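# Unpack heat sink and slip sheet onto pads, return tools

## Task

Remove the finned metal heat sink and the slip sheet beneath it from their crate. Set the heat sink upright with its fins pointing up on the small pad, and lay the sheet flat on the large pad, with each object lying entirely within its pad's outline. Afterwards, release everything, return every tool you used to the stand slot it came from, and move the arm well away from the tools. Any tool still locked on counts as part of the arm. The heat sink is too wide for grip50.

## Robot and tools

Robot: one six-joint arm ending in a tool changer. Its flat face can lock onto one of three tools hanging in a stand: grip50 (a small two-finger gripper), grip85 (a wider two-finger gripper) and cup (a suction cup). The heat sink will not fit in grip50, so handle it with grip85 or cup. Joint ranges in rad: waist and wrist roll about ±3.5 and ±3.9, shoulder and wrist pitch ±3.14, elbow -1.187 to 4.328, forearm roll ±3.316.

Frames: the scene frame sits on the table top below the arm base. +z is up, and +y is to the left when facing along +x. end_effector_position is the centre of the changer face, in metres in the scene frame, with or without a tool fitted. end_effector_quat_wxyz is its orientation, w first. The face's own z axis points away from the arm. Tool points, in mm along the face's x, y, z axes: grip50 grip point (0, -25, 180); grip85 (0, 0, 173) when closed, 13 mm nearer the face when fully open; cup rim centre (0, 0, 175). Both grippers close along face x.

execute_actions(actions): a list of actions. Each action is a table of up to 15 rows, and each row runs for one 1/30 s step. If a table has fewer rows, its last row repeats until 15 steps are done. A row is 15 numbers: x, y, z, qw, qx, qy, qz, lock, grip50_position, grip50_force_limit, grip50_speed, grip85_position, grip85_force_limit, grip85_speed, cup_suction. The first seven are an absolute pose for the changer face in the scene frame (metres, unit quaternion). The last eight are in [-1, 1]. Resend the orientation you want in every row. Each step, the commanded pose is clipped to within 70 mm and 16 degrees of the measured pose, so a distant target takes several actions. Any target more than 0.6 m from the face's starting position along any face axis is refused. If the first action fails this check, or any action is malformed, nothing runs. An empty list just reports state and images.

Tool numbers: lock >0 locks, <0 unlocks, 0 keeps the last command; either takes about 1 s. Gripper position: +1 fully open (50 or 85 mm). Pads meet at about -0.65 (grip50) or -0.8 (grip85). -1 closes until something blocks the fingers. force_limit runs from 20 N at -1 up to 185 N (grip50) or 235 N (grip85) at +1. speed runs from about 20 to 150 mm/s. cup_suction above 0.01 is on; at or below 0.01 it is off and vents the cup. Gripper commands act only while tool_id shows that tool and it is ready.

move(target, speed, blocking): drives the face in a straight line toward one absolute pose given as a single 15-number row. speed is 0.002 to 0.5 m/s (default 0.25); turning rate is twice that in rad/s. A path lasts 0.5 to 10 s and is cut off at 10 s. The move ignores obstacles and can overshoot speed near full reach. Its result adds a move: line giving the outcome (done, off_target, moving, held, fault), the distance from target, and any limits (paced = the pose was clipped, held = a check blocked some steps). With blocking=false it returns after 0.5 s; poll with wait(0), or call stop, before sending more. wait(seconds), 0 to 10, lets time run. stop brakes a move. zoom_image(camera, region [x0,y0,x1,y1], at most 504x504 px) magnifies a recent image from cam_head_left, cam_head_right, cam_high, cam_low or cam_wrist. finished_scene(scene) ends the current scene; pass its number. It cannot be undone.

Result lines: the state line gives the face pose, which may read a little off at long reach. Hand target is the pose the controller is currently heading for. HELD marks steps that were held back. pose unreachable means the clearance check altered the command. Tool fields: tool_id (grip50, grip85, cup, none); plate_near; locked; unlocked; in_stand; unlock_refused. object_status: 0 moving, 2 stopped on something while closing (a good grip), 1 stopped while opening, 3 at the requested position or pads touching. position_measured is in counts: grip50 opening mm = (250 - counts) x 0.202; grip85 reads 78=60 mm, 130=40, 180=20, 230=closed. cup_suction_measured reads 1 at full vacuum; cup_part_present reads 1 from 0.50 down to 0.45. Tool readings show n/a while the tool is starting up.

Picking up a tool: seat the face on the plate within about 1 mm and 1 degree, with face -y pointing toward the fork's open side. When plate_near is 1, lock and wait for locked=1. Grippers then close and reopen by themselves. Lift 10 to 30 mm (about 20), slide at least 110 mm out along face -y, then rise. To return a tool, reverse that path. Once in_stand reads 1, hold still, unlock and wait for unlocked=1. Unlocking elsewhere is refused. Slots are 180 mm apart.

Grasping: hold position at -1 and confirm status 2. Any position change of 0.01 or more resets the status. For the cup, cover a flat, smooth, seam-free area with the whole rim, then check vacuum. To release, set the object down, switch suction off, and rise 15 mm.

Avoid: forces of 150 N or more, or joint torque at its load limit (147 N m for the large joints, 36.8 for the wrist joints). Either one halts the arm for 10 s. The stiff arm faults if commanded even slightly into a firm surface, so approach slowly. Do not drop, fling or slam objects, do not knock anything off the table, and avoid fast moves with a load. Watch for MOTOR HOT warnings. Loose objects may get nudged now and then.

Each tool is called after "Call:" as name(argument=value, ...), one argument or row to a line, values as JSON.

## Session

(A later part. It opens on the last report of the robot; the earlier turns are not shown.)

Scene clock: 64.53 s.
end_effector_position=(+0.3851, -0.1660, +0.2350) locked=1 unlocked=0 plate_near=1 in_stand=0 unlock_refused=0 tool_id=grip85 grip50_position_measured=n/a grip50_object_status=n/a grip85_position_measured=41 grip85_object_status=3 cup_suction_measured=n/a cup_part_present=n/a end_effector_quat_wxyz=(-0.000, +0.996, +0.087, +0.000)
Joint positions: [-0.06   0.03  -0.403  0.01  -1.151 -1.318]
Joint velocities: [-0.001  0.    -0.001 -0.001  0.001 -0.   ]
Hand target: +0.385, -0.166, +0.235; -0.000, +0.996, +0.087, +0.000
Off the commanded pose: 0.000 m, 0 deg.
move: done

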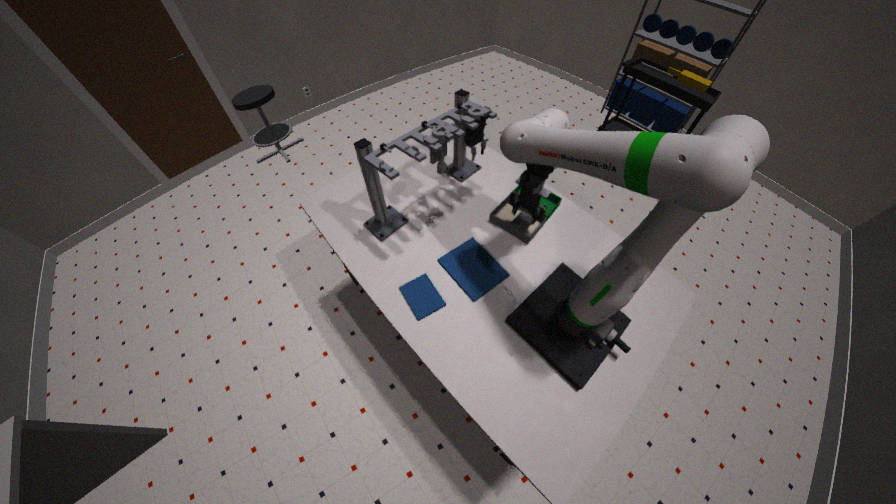

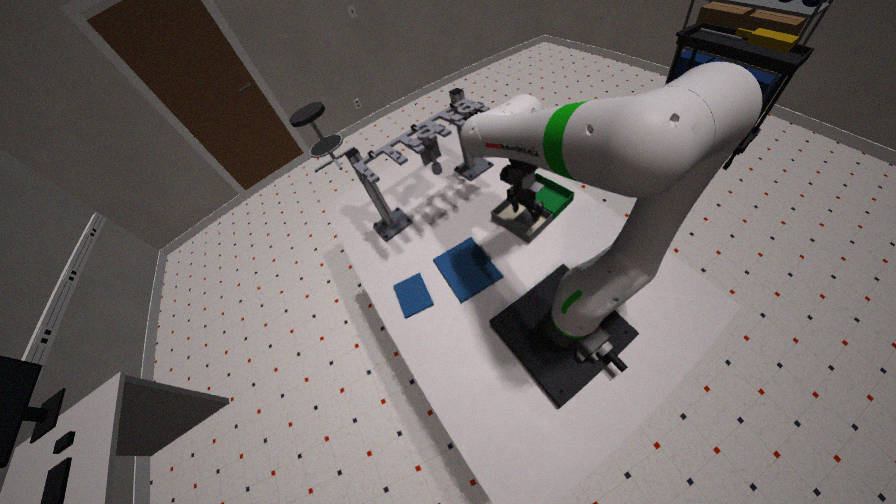

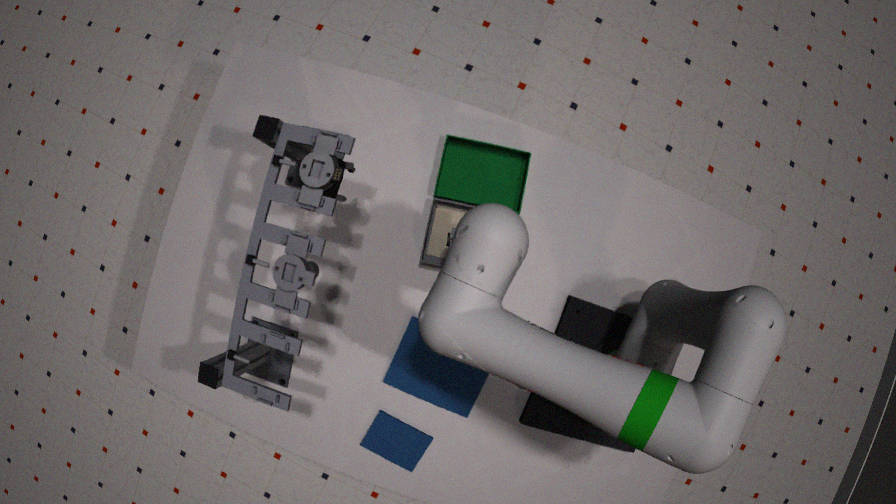

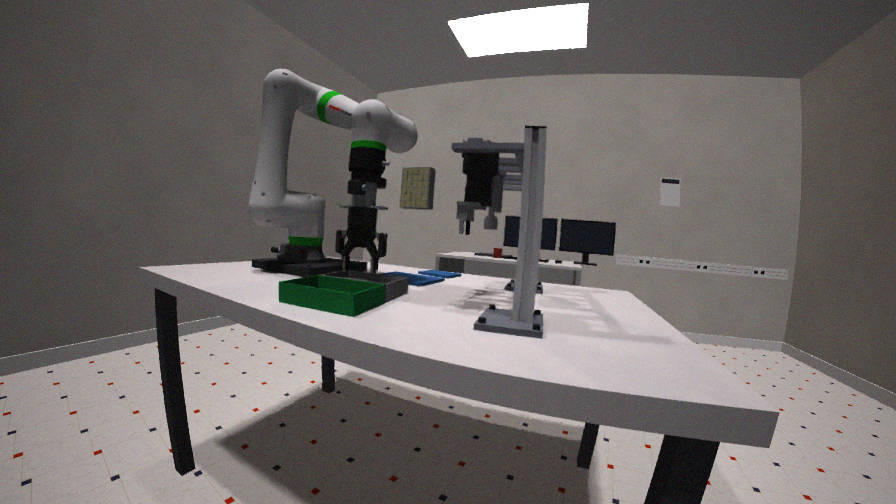

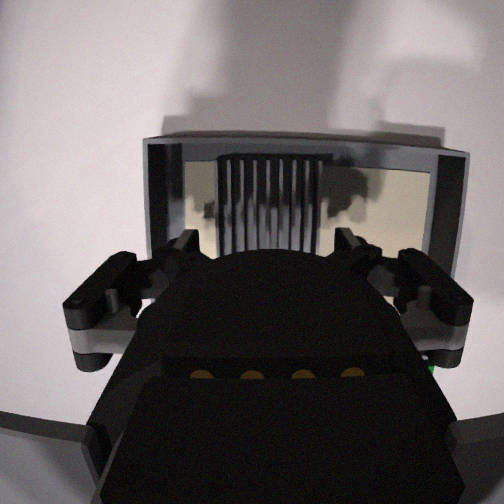

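Call:
move(
  target=[0.386,-0.166,0.21,0,0.9962,0.0872,0,0,0,0,0,0.7,-0.3,0,0],
  speed=0.03,
)

Call:
move(
  target=[0.386,-0.166,0.193,0,0.9962,0.0872,0,0,0,0,0,0.7,-0.3,0,0],
  speed=0.015,
)

Call:
move(
  target=[0.386,-0.166,0.193,0,0.9962,0.0872,0,0,0,0,0,-1,-0.3,-0.5,0],
)

Scene clock: 83.83 s.
end_effector_position=(+0.3861, -0.1659, +0.2100) locked=1 unlocked=0 plate_near=1 in_stand=0 unlock_refused=0 tool_id=grip85 grip50_position_measured=n/a grip50_object_status=n/a grip85_position_measured=41 grip85_object_status=3 cup_suction_measured=n/a cup_part_present=n/a end_effector_quat_wxyz=(-0.000, +0.996, +0.087, +0.000)
Joint positions: [-0.06   0.061 -0.436  0.01  -1.087 -1.318]
Joint velocities: [-0.002 -0.    -0.001 -0.002  0.002  0.   ]
Hand target: +0.386, -0.166, +0.210; -0.000, +0.996, +0.087, +0.000
Off the commanded pose: 0.000 m, 0 deg.
move: done

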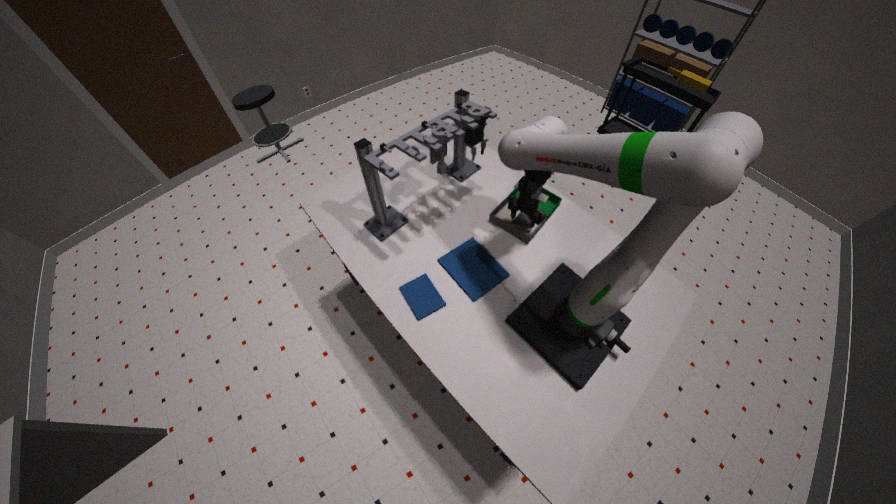

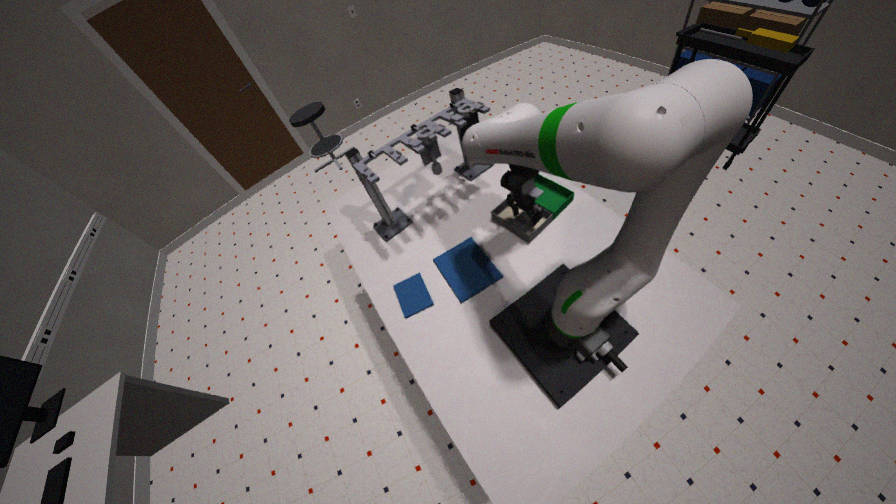

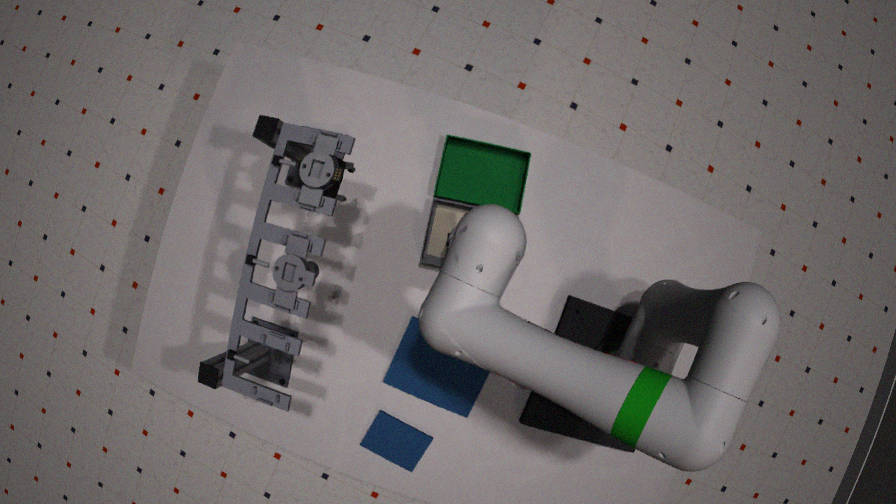

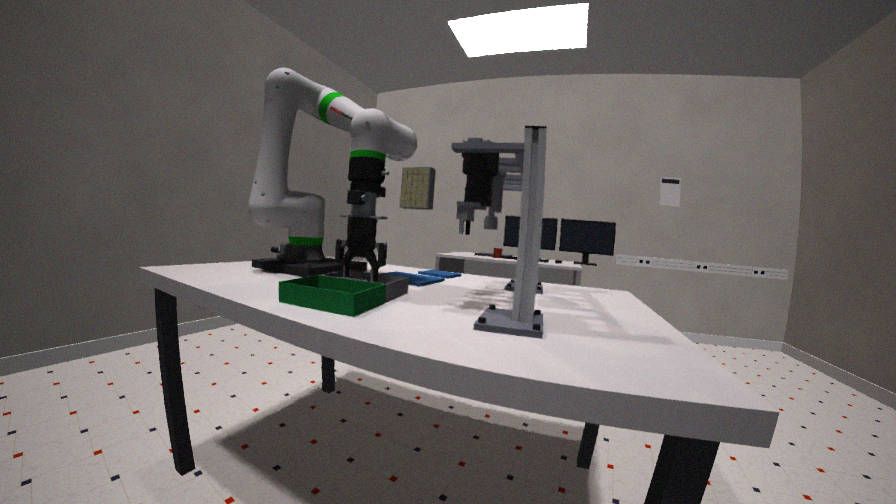

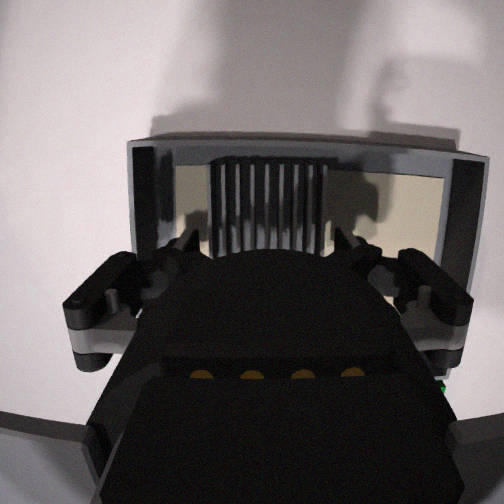

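Scene clock: 85.20 s.
end_effector_position=(+0.3860, -0.1660, +0.1930) locked=1 unlocked=0 plate_near=1 in_stand=0 unlock_refused=0 tool_id=grip85 grip50_position_measured=n/a grip50_object_status=n/a grip85_position_measured=41 grip85_object_status=3 cup_suction_measured=n/a cup_part_present=n/a end_effector_quat_wxyz=(-0.000, +0.996, +0.087, +0.000)
Joint positions: [-0.061  0.083 -0.457  0.01  -1.044 -1.318]
Joint velocities: [ 0.001  0.    -0.002 -0.001  0.001 -0.   ]
Hand target: +0.386, -0.166, +0.193; -0.000, +0.996, +0.087, +0.000
Off the commanded pose: 0.000 m, 0 deg.
move: done

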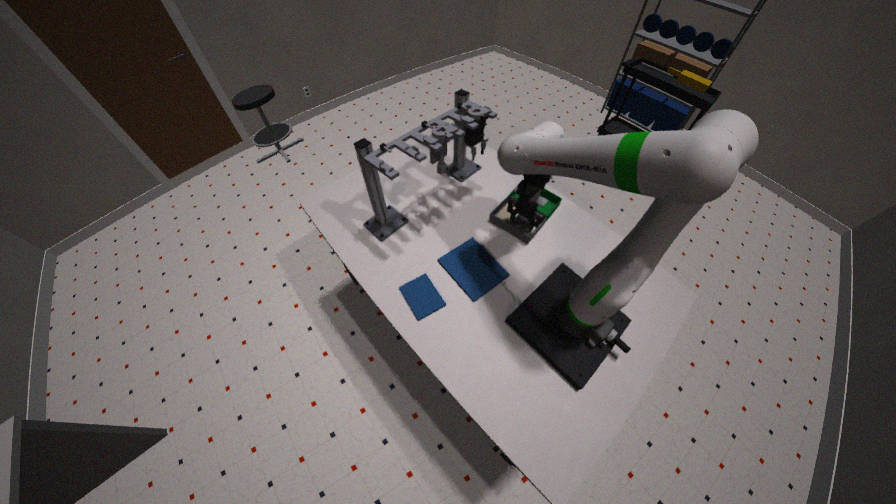

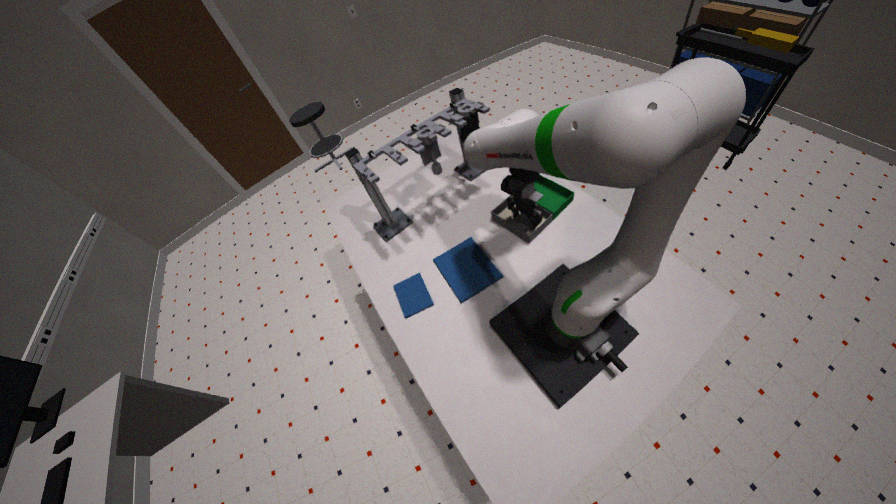

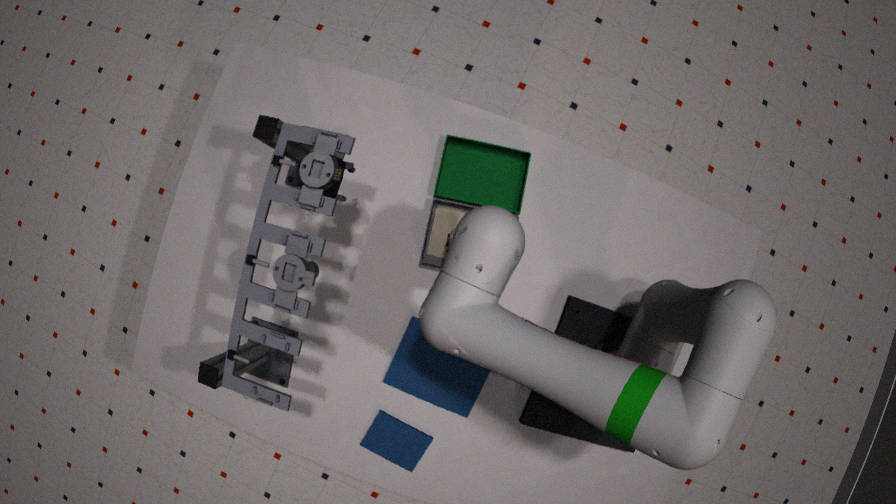

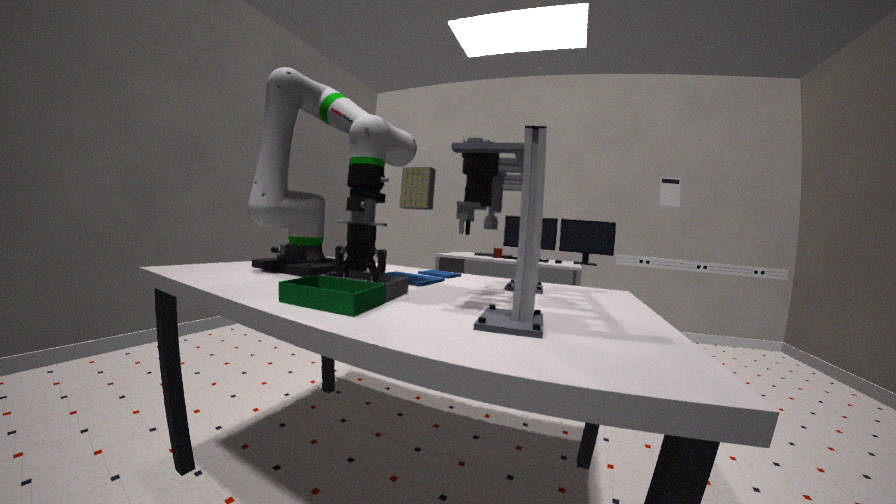

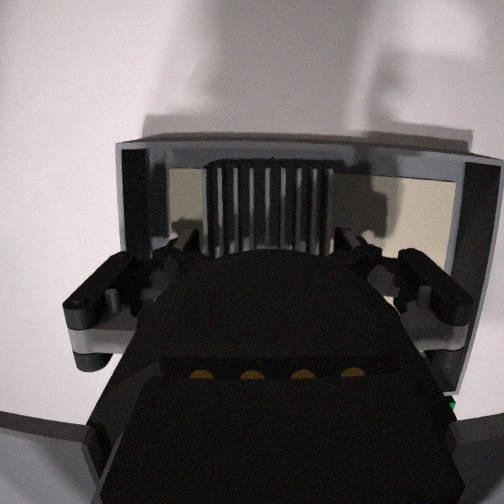

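Scene clock: 85.90 s.
end_effector_position=(+0.3860, -0.1660, +0.1930) locked=1 unlocked=0 plate_near=1 in_stand=0 unlock_refused=0 tool_id=grip85 grip50_position_measured=n/a grip50_object_status=n/a grip85_position_measured=80 grip85_object_status=2 cup_suction_measured=n/a cup_part_present=n/a end_effector_quat_wxyz=(+0.000, +0.996, +0.087, +0.000)
Joint positions: [-0.061  0.083 -0.457  0.011 -1.044 -1.318]
Joint velocities: [-0.    -0.     0.     0.    -0.001  0.   ]
Hand target: +0.386, -0.166, +0.193; +0.000, +0.996, +0.087, -0.000
Off the commanded pose: 0.000 m, 0 deg.
move: done

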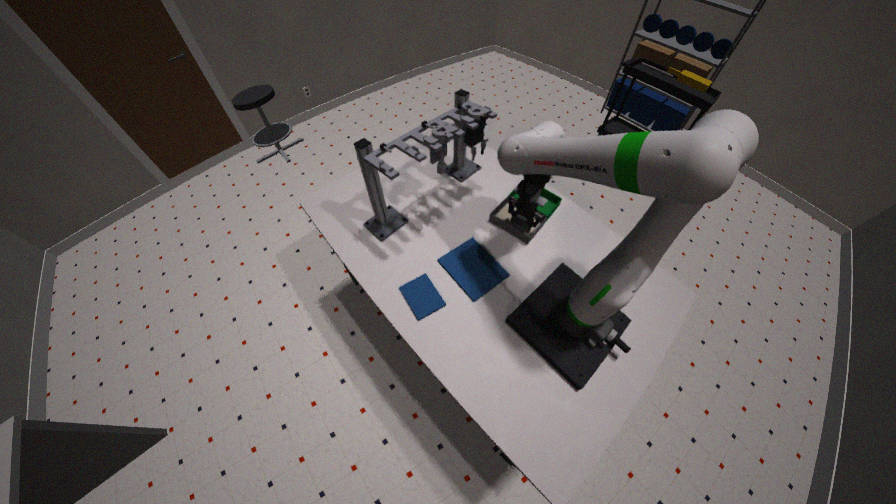

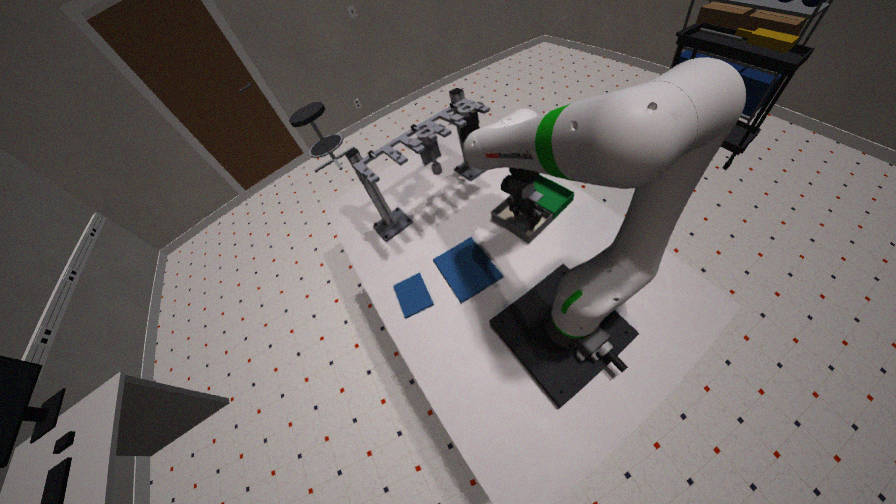

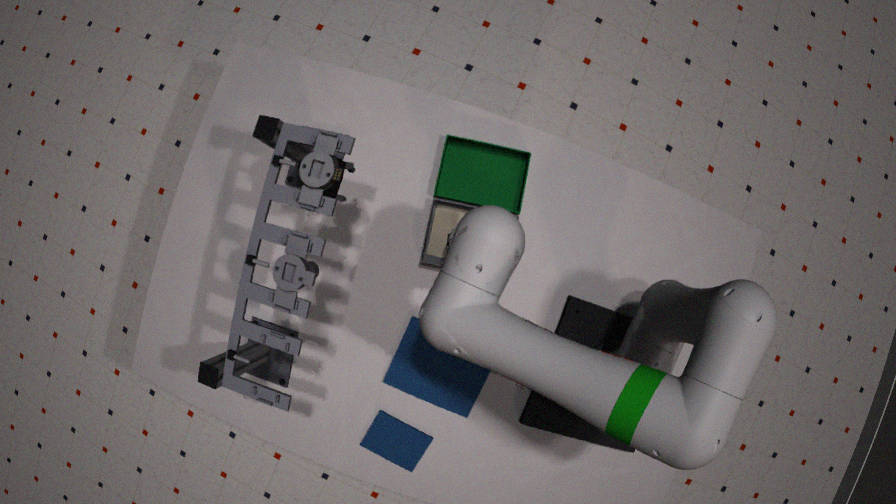

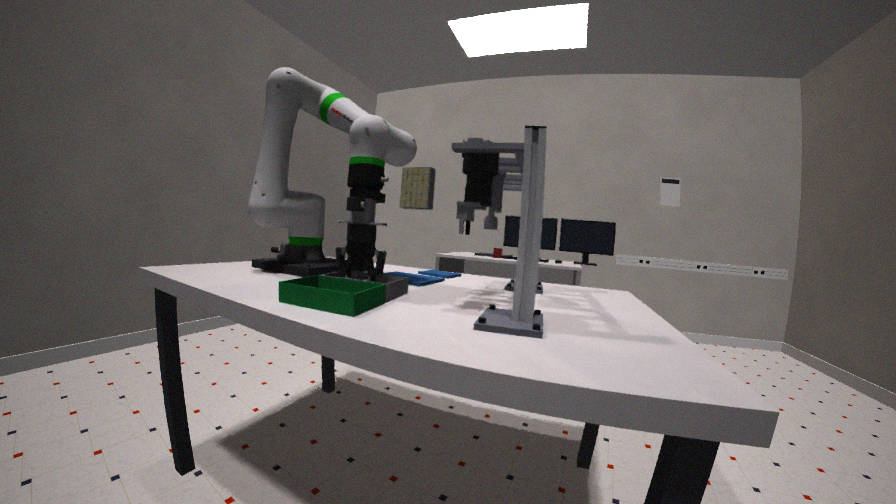

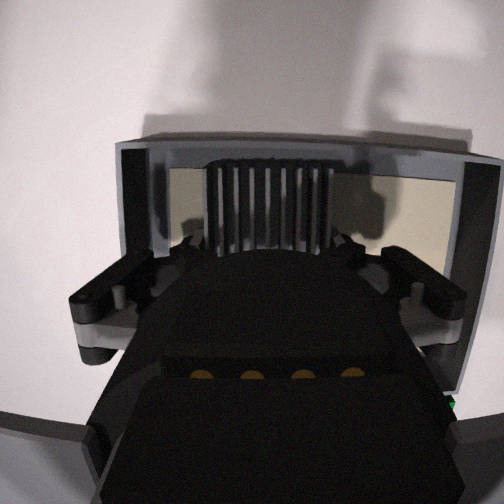

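Call:
move(
  target=[0.386,-0.166,0.27,0,0.9962,0.0872,0,0,0,0,0,-1,-0.3,-0.5,0],
  speed=0.1,
)

Call:
move(
  target=[0.418,0.29,0.25,0,0.749,0.663,0,0,0,0,0,-1,-0.3,-0.5,0],
)

Call:
move(
  target=[0.418,0.29,0.21,0,0.749,0.663,0,0,0,0,0,-1,-0.3,-0.5,0],
  speed=0.06,
)

Scene clock: 93.43 s.
end_effector_position=(+0.3858, -0.1660, +0.2701) locked=1 unlocked=0 plate_near=1 in_stand=0 unlock_refused=0 tool_id=grip85 grip50_position_measured=n/a grip50_object_status=n/a grip85_position_measured=80 grip85_object_status=2 cup_suction_measured=n/a cup_part_present=n/a end_effector_quat_wxyz=(+0.000, +0.996, +0.087, -0.000)
Joint positions: [-0.059 -0.002 -0.348  0.01  -1.239 -1.318]
Joint velocities: [-0.    -0.001  0.001 -0.    -0.001  0.001]
Hand target: +0.386, -0.166, +0.270; +0.000, +0.996, +0.087, -0.000
Off the commanded pose: 0.000 m, 0 deg.
move: done

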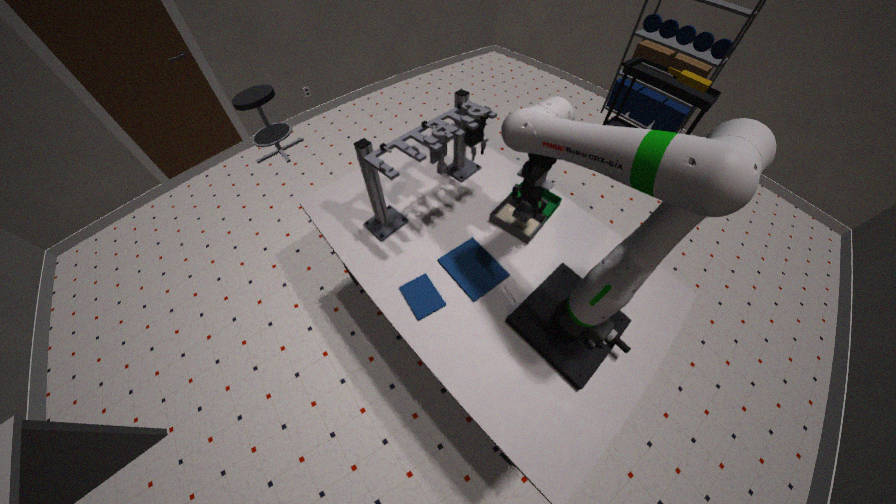

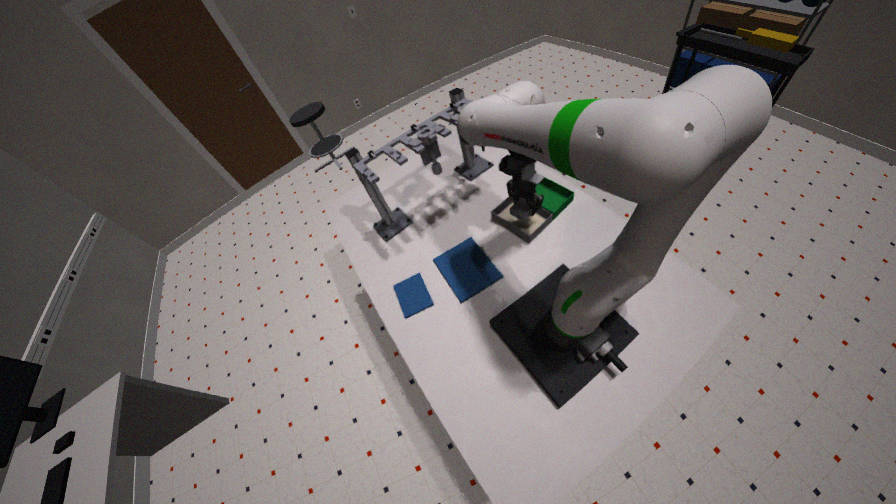

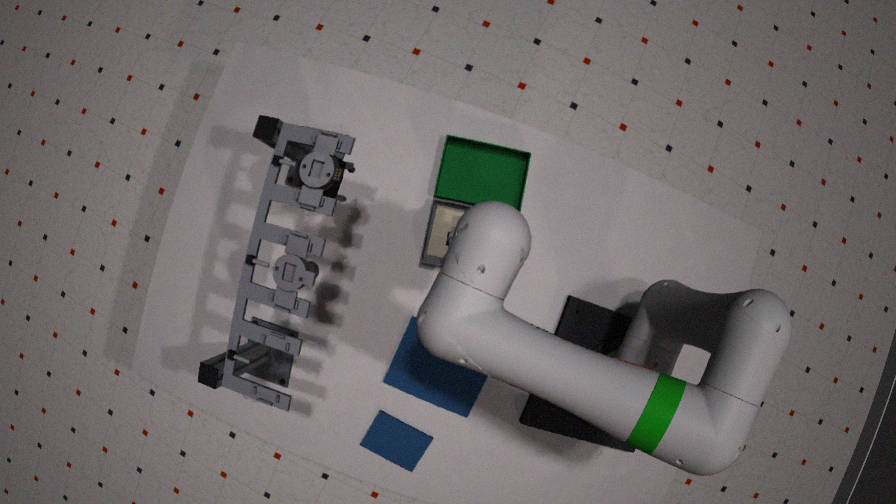

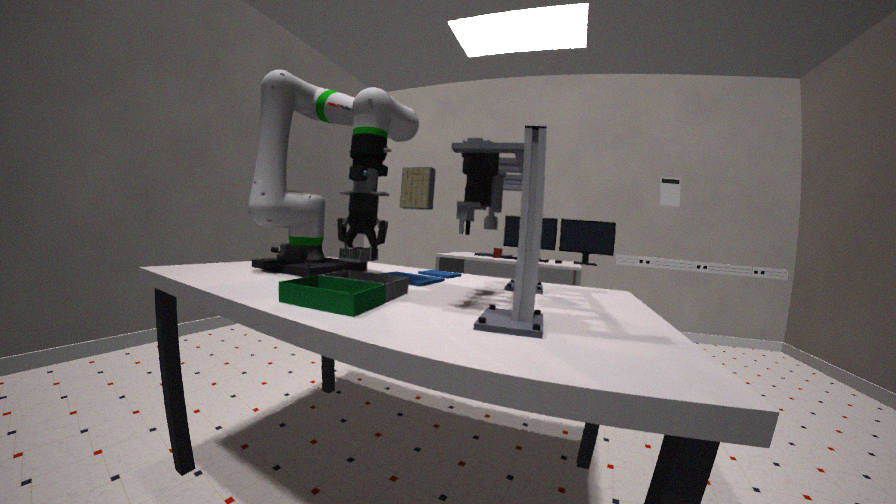

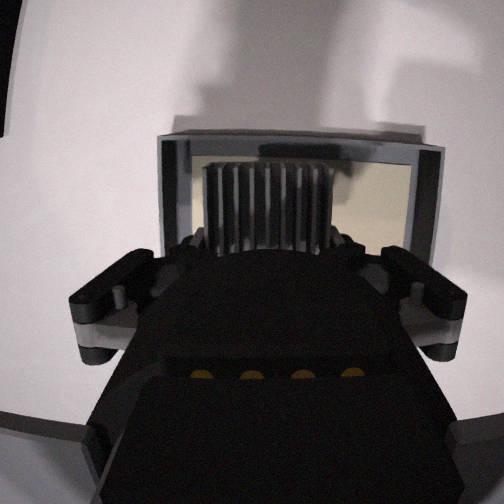

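Scene clock: 96.40 s.
end_effector_position=(+0.4178, +0.2908, +0.2499) locked=1 unlocked=0 plate_near=1 in_stand=0 unlock_refused=0 tool_id=grip85 grip50_position_measured=n/a grip50_object_status=n/a grip85_position_measured=80 grip85_object_status=2 cup_suction_measured=n/a cup_part_present=n/a end_effector_quat_wxyz=(+0.000, +0.749, +0.663, +0.001)
Joint positions: [ 0.884  0.243 -0.128 -0.006 -1.214 -0.981]
Joint velocities: [ 0.     0.002  0.002  0.001 -0.001  0.002]
Hand target: +0.418, +0.291, +0.250; +0.000, +0.749, +0.663, +0.001
Off the commanded pose: 0.001 m, 0 deg.
move: done

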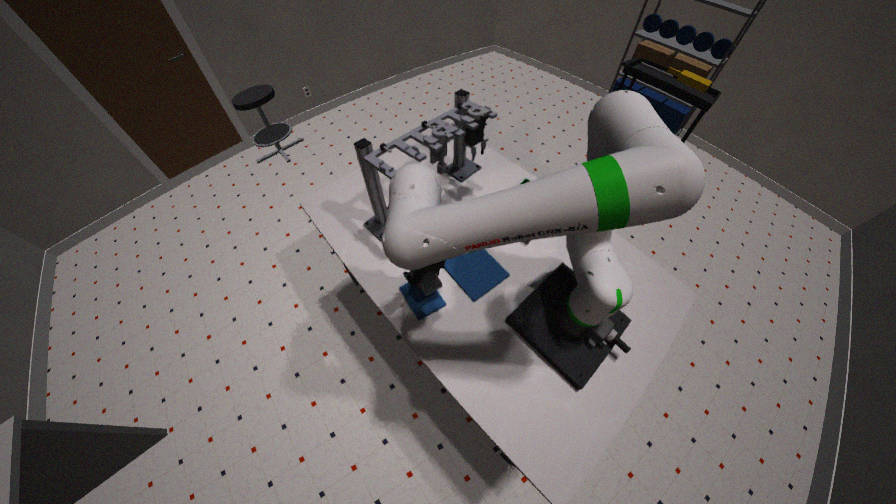

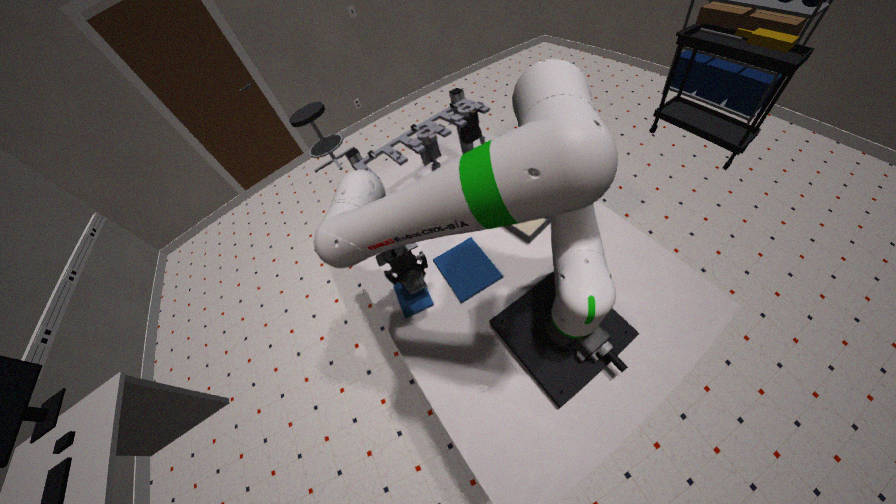

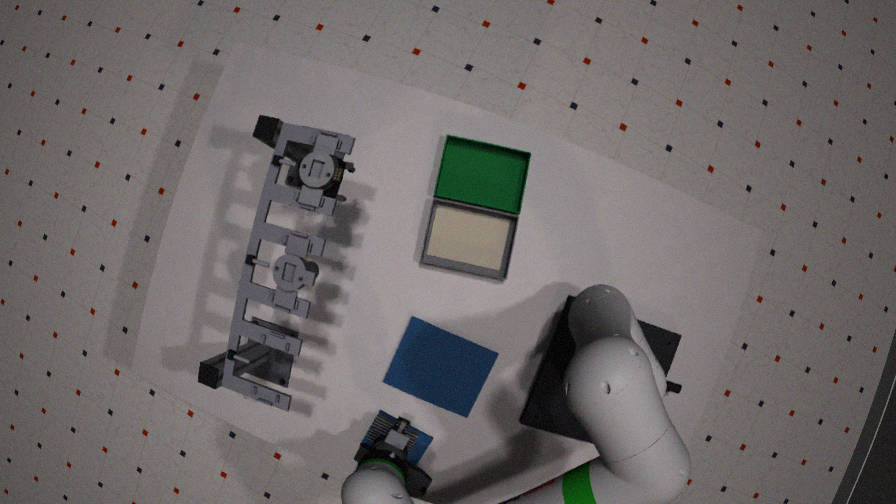

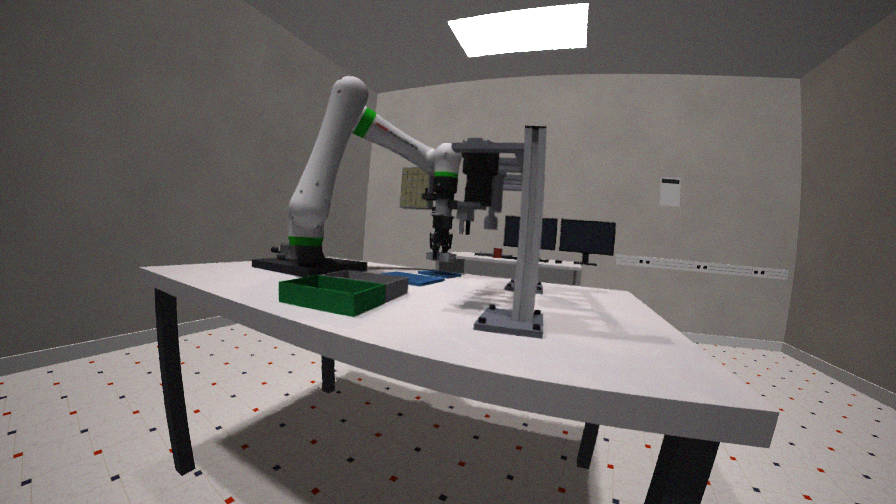

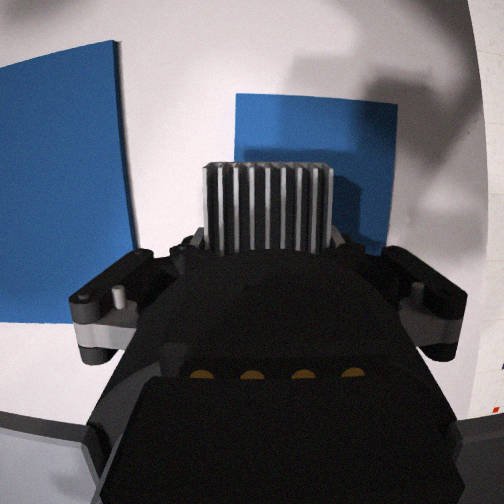

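Scene clock: 97.37 s.
end_effector_position=(+0.4180, +0.2901, +0.2100) locked=1 unlocked=0 plate_near=1 in_stand=0 unlock_refused=0 tool_id=grip85 grip50_position_measured=n/a grip50_object_status=n/a grip85_position_measured=80 grip85_object_status=2 cup_suction_measured=n/a cup_part_present=n/a end_effector_quat_wxyz=(-0.000, +0.749, +0.663, +0.000)
Joint positions: [ 0.883  0.281 -0.181 -0.006 -1.124 -0.98 ]
Joint velocities: [-0.     0.    -0.001 -0.001  0.002  0.001]
Hand target: +0.418, +0.290, +0.210; -0.000, +0.749, +0.663, -0.000
Off the commanded pose: 0.000 m, 0 deg.
move: done

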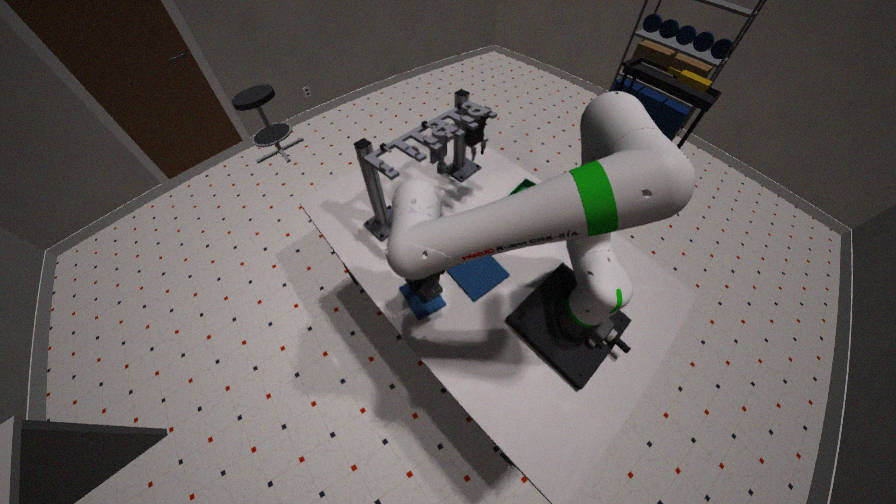

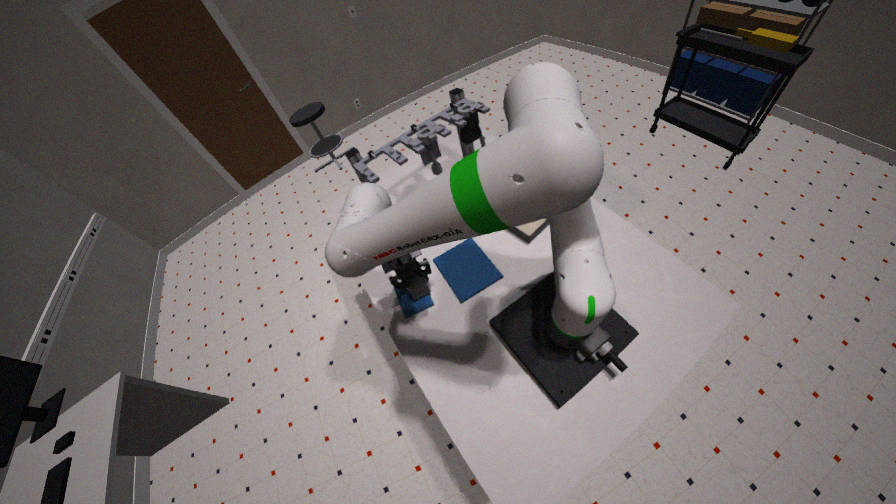

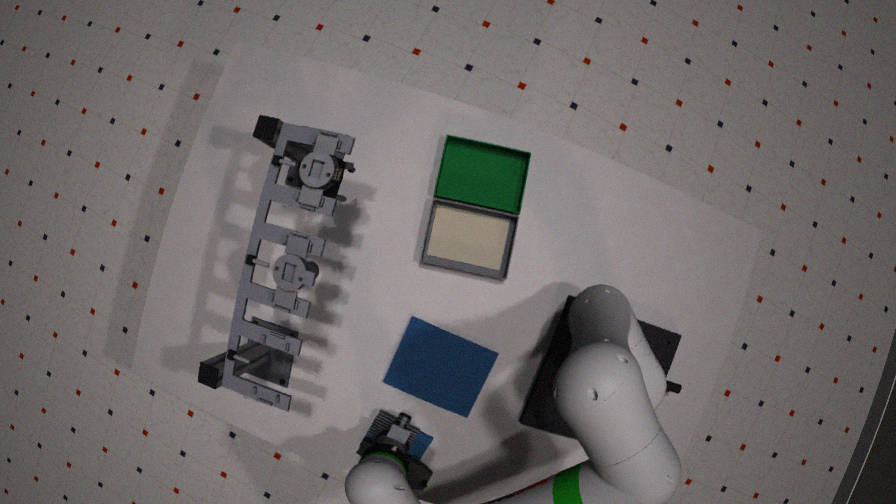

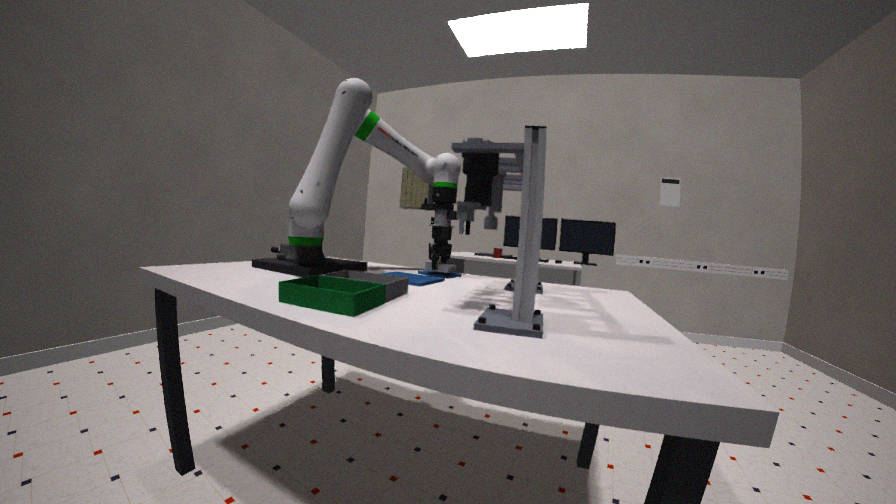

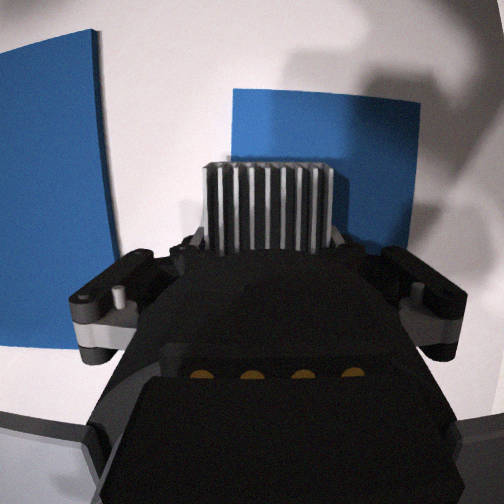

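Call:
move(
  target=[0.407,0.324,0.21,0,0.766,0.643,0,0,0,0,0,-1,-0.3,-0.5,0],
  speed=0.06,
)

Scene clock: 101.80 s.
end_effector_position=(+0.4069, +0.3240, +0.2100) locked=1 unlocked=0 plate_near=1 in_stand=0 unlock_refused=0 tool_id=grip85 grip50_position_measured=n/a grip50_object_status=n/a grip85_position_measured=80 grip85_object_status=2 cup_suction_measured=n/a cup_part_present=n/a end_effector_quat_wxyz=(-0.000, +0.766, +0.643, +0.000)
Joint positions: [ 0.942  0.307 -0.147 -0.007 -1.131 -1.091]
Joint velocities: [ 0.001  0.001  0.001 -0.001 -0.    -0.003]
Hand target: +0.407, +0.324, +0.210; -0.000, +0.766, +0.643, +0.000
Off the commanded pose: 0.000 m, 0 deg.
move: done

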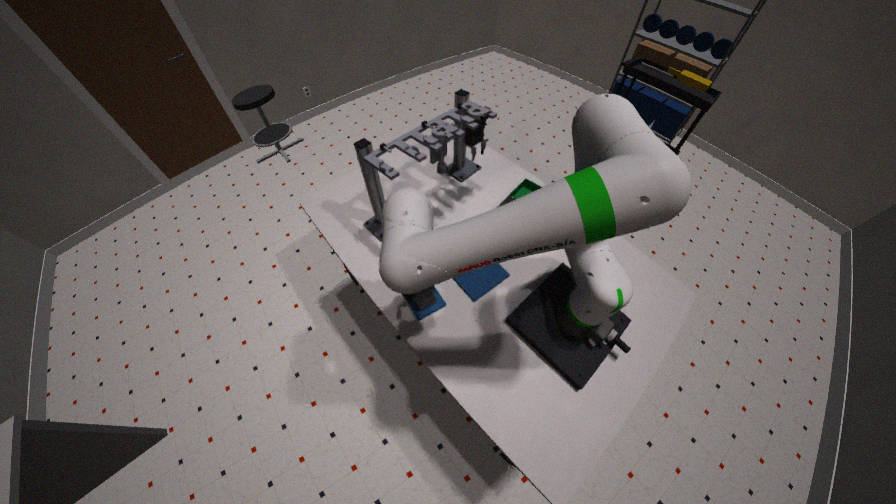

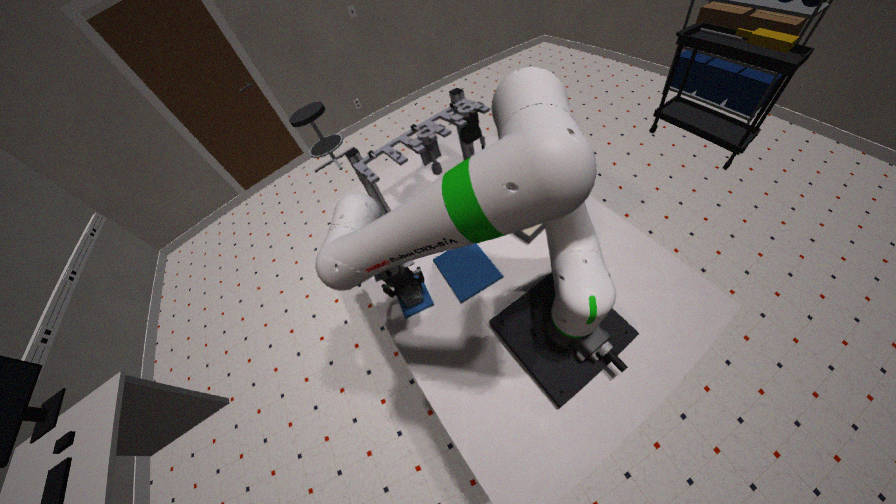

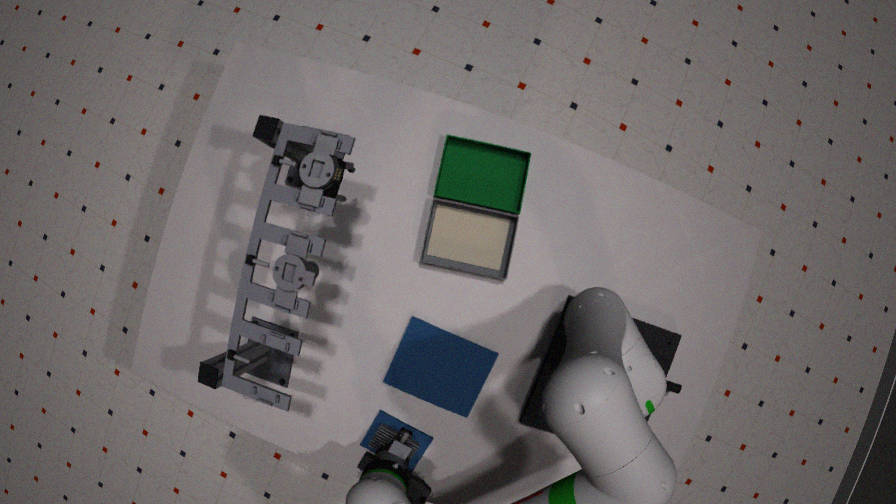

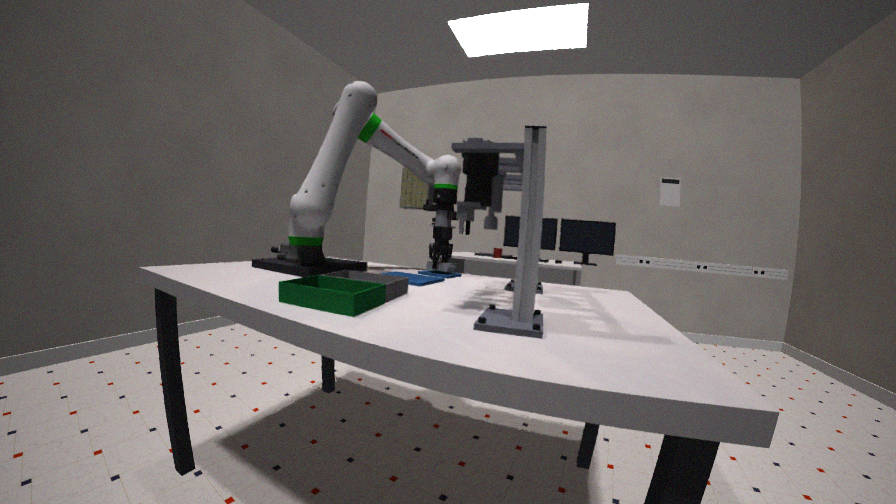

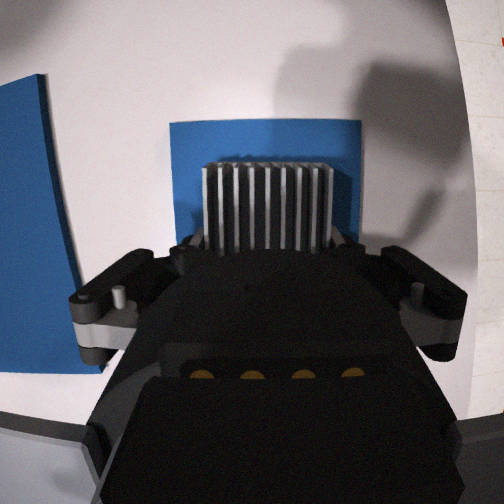

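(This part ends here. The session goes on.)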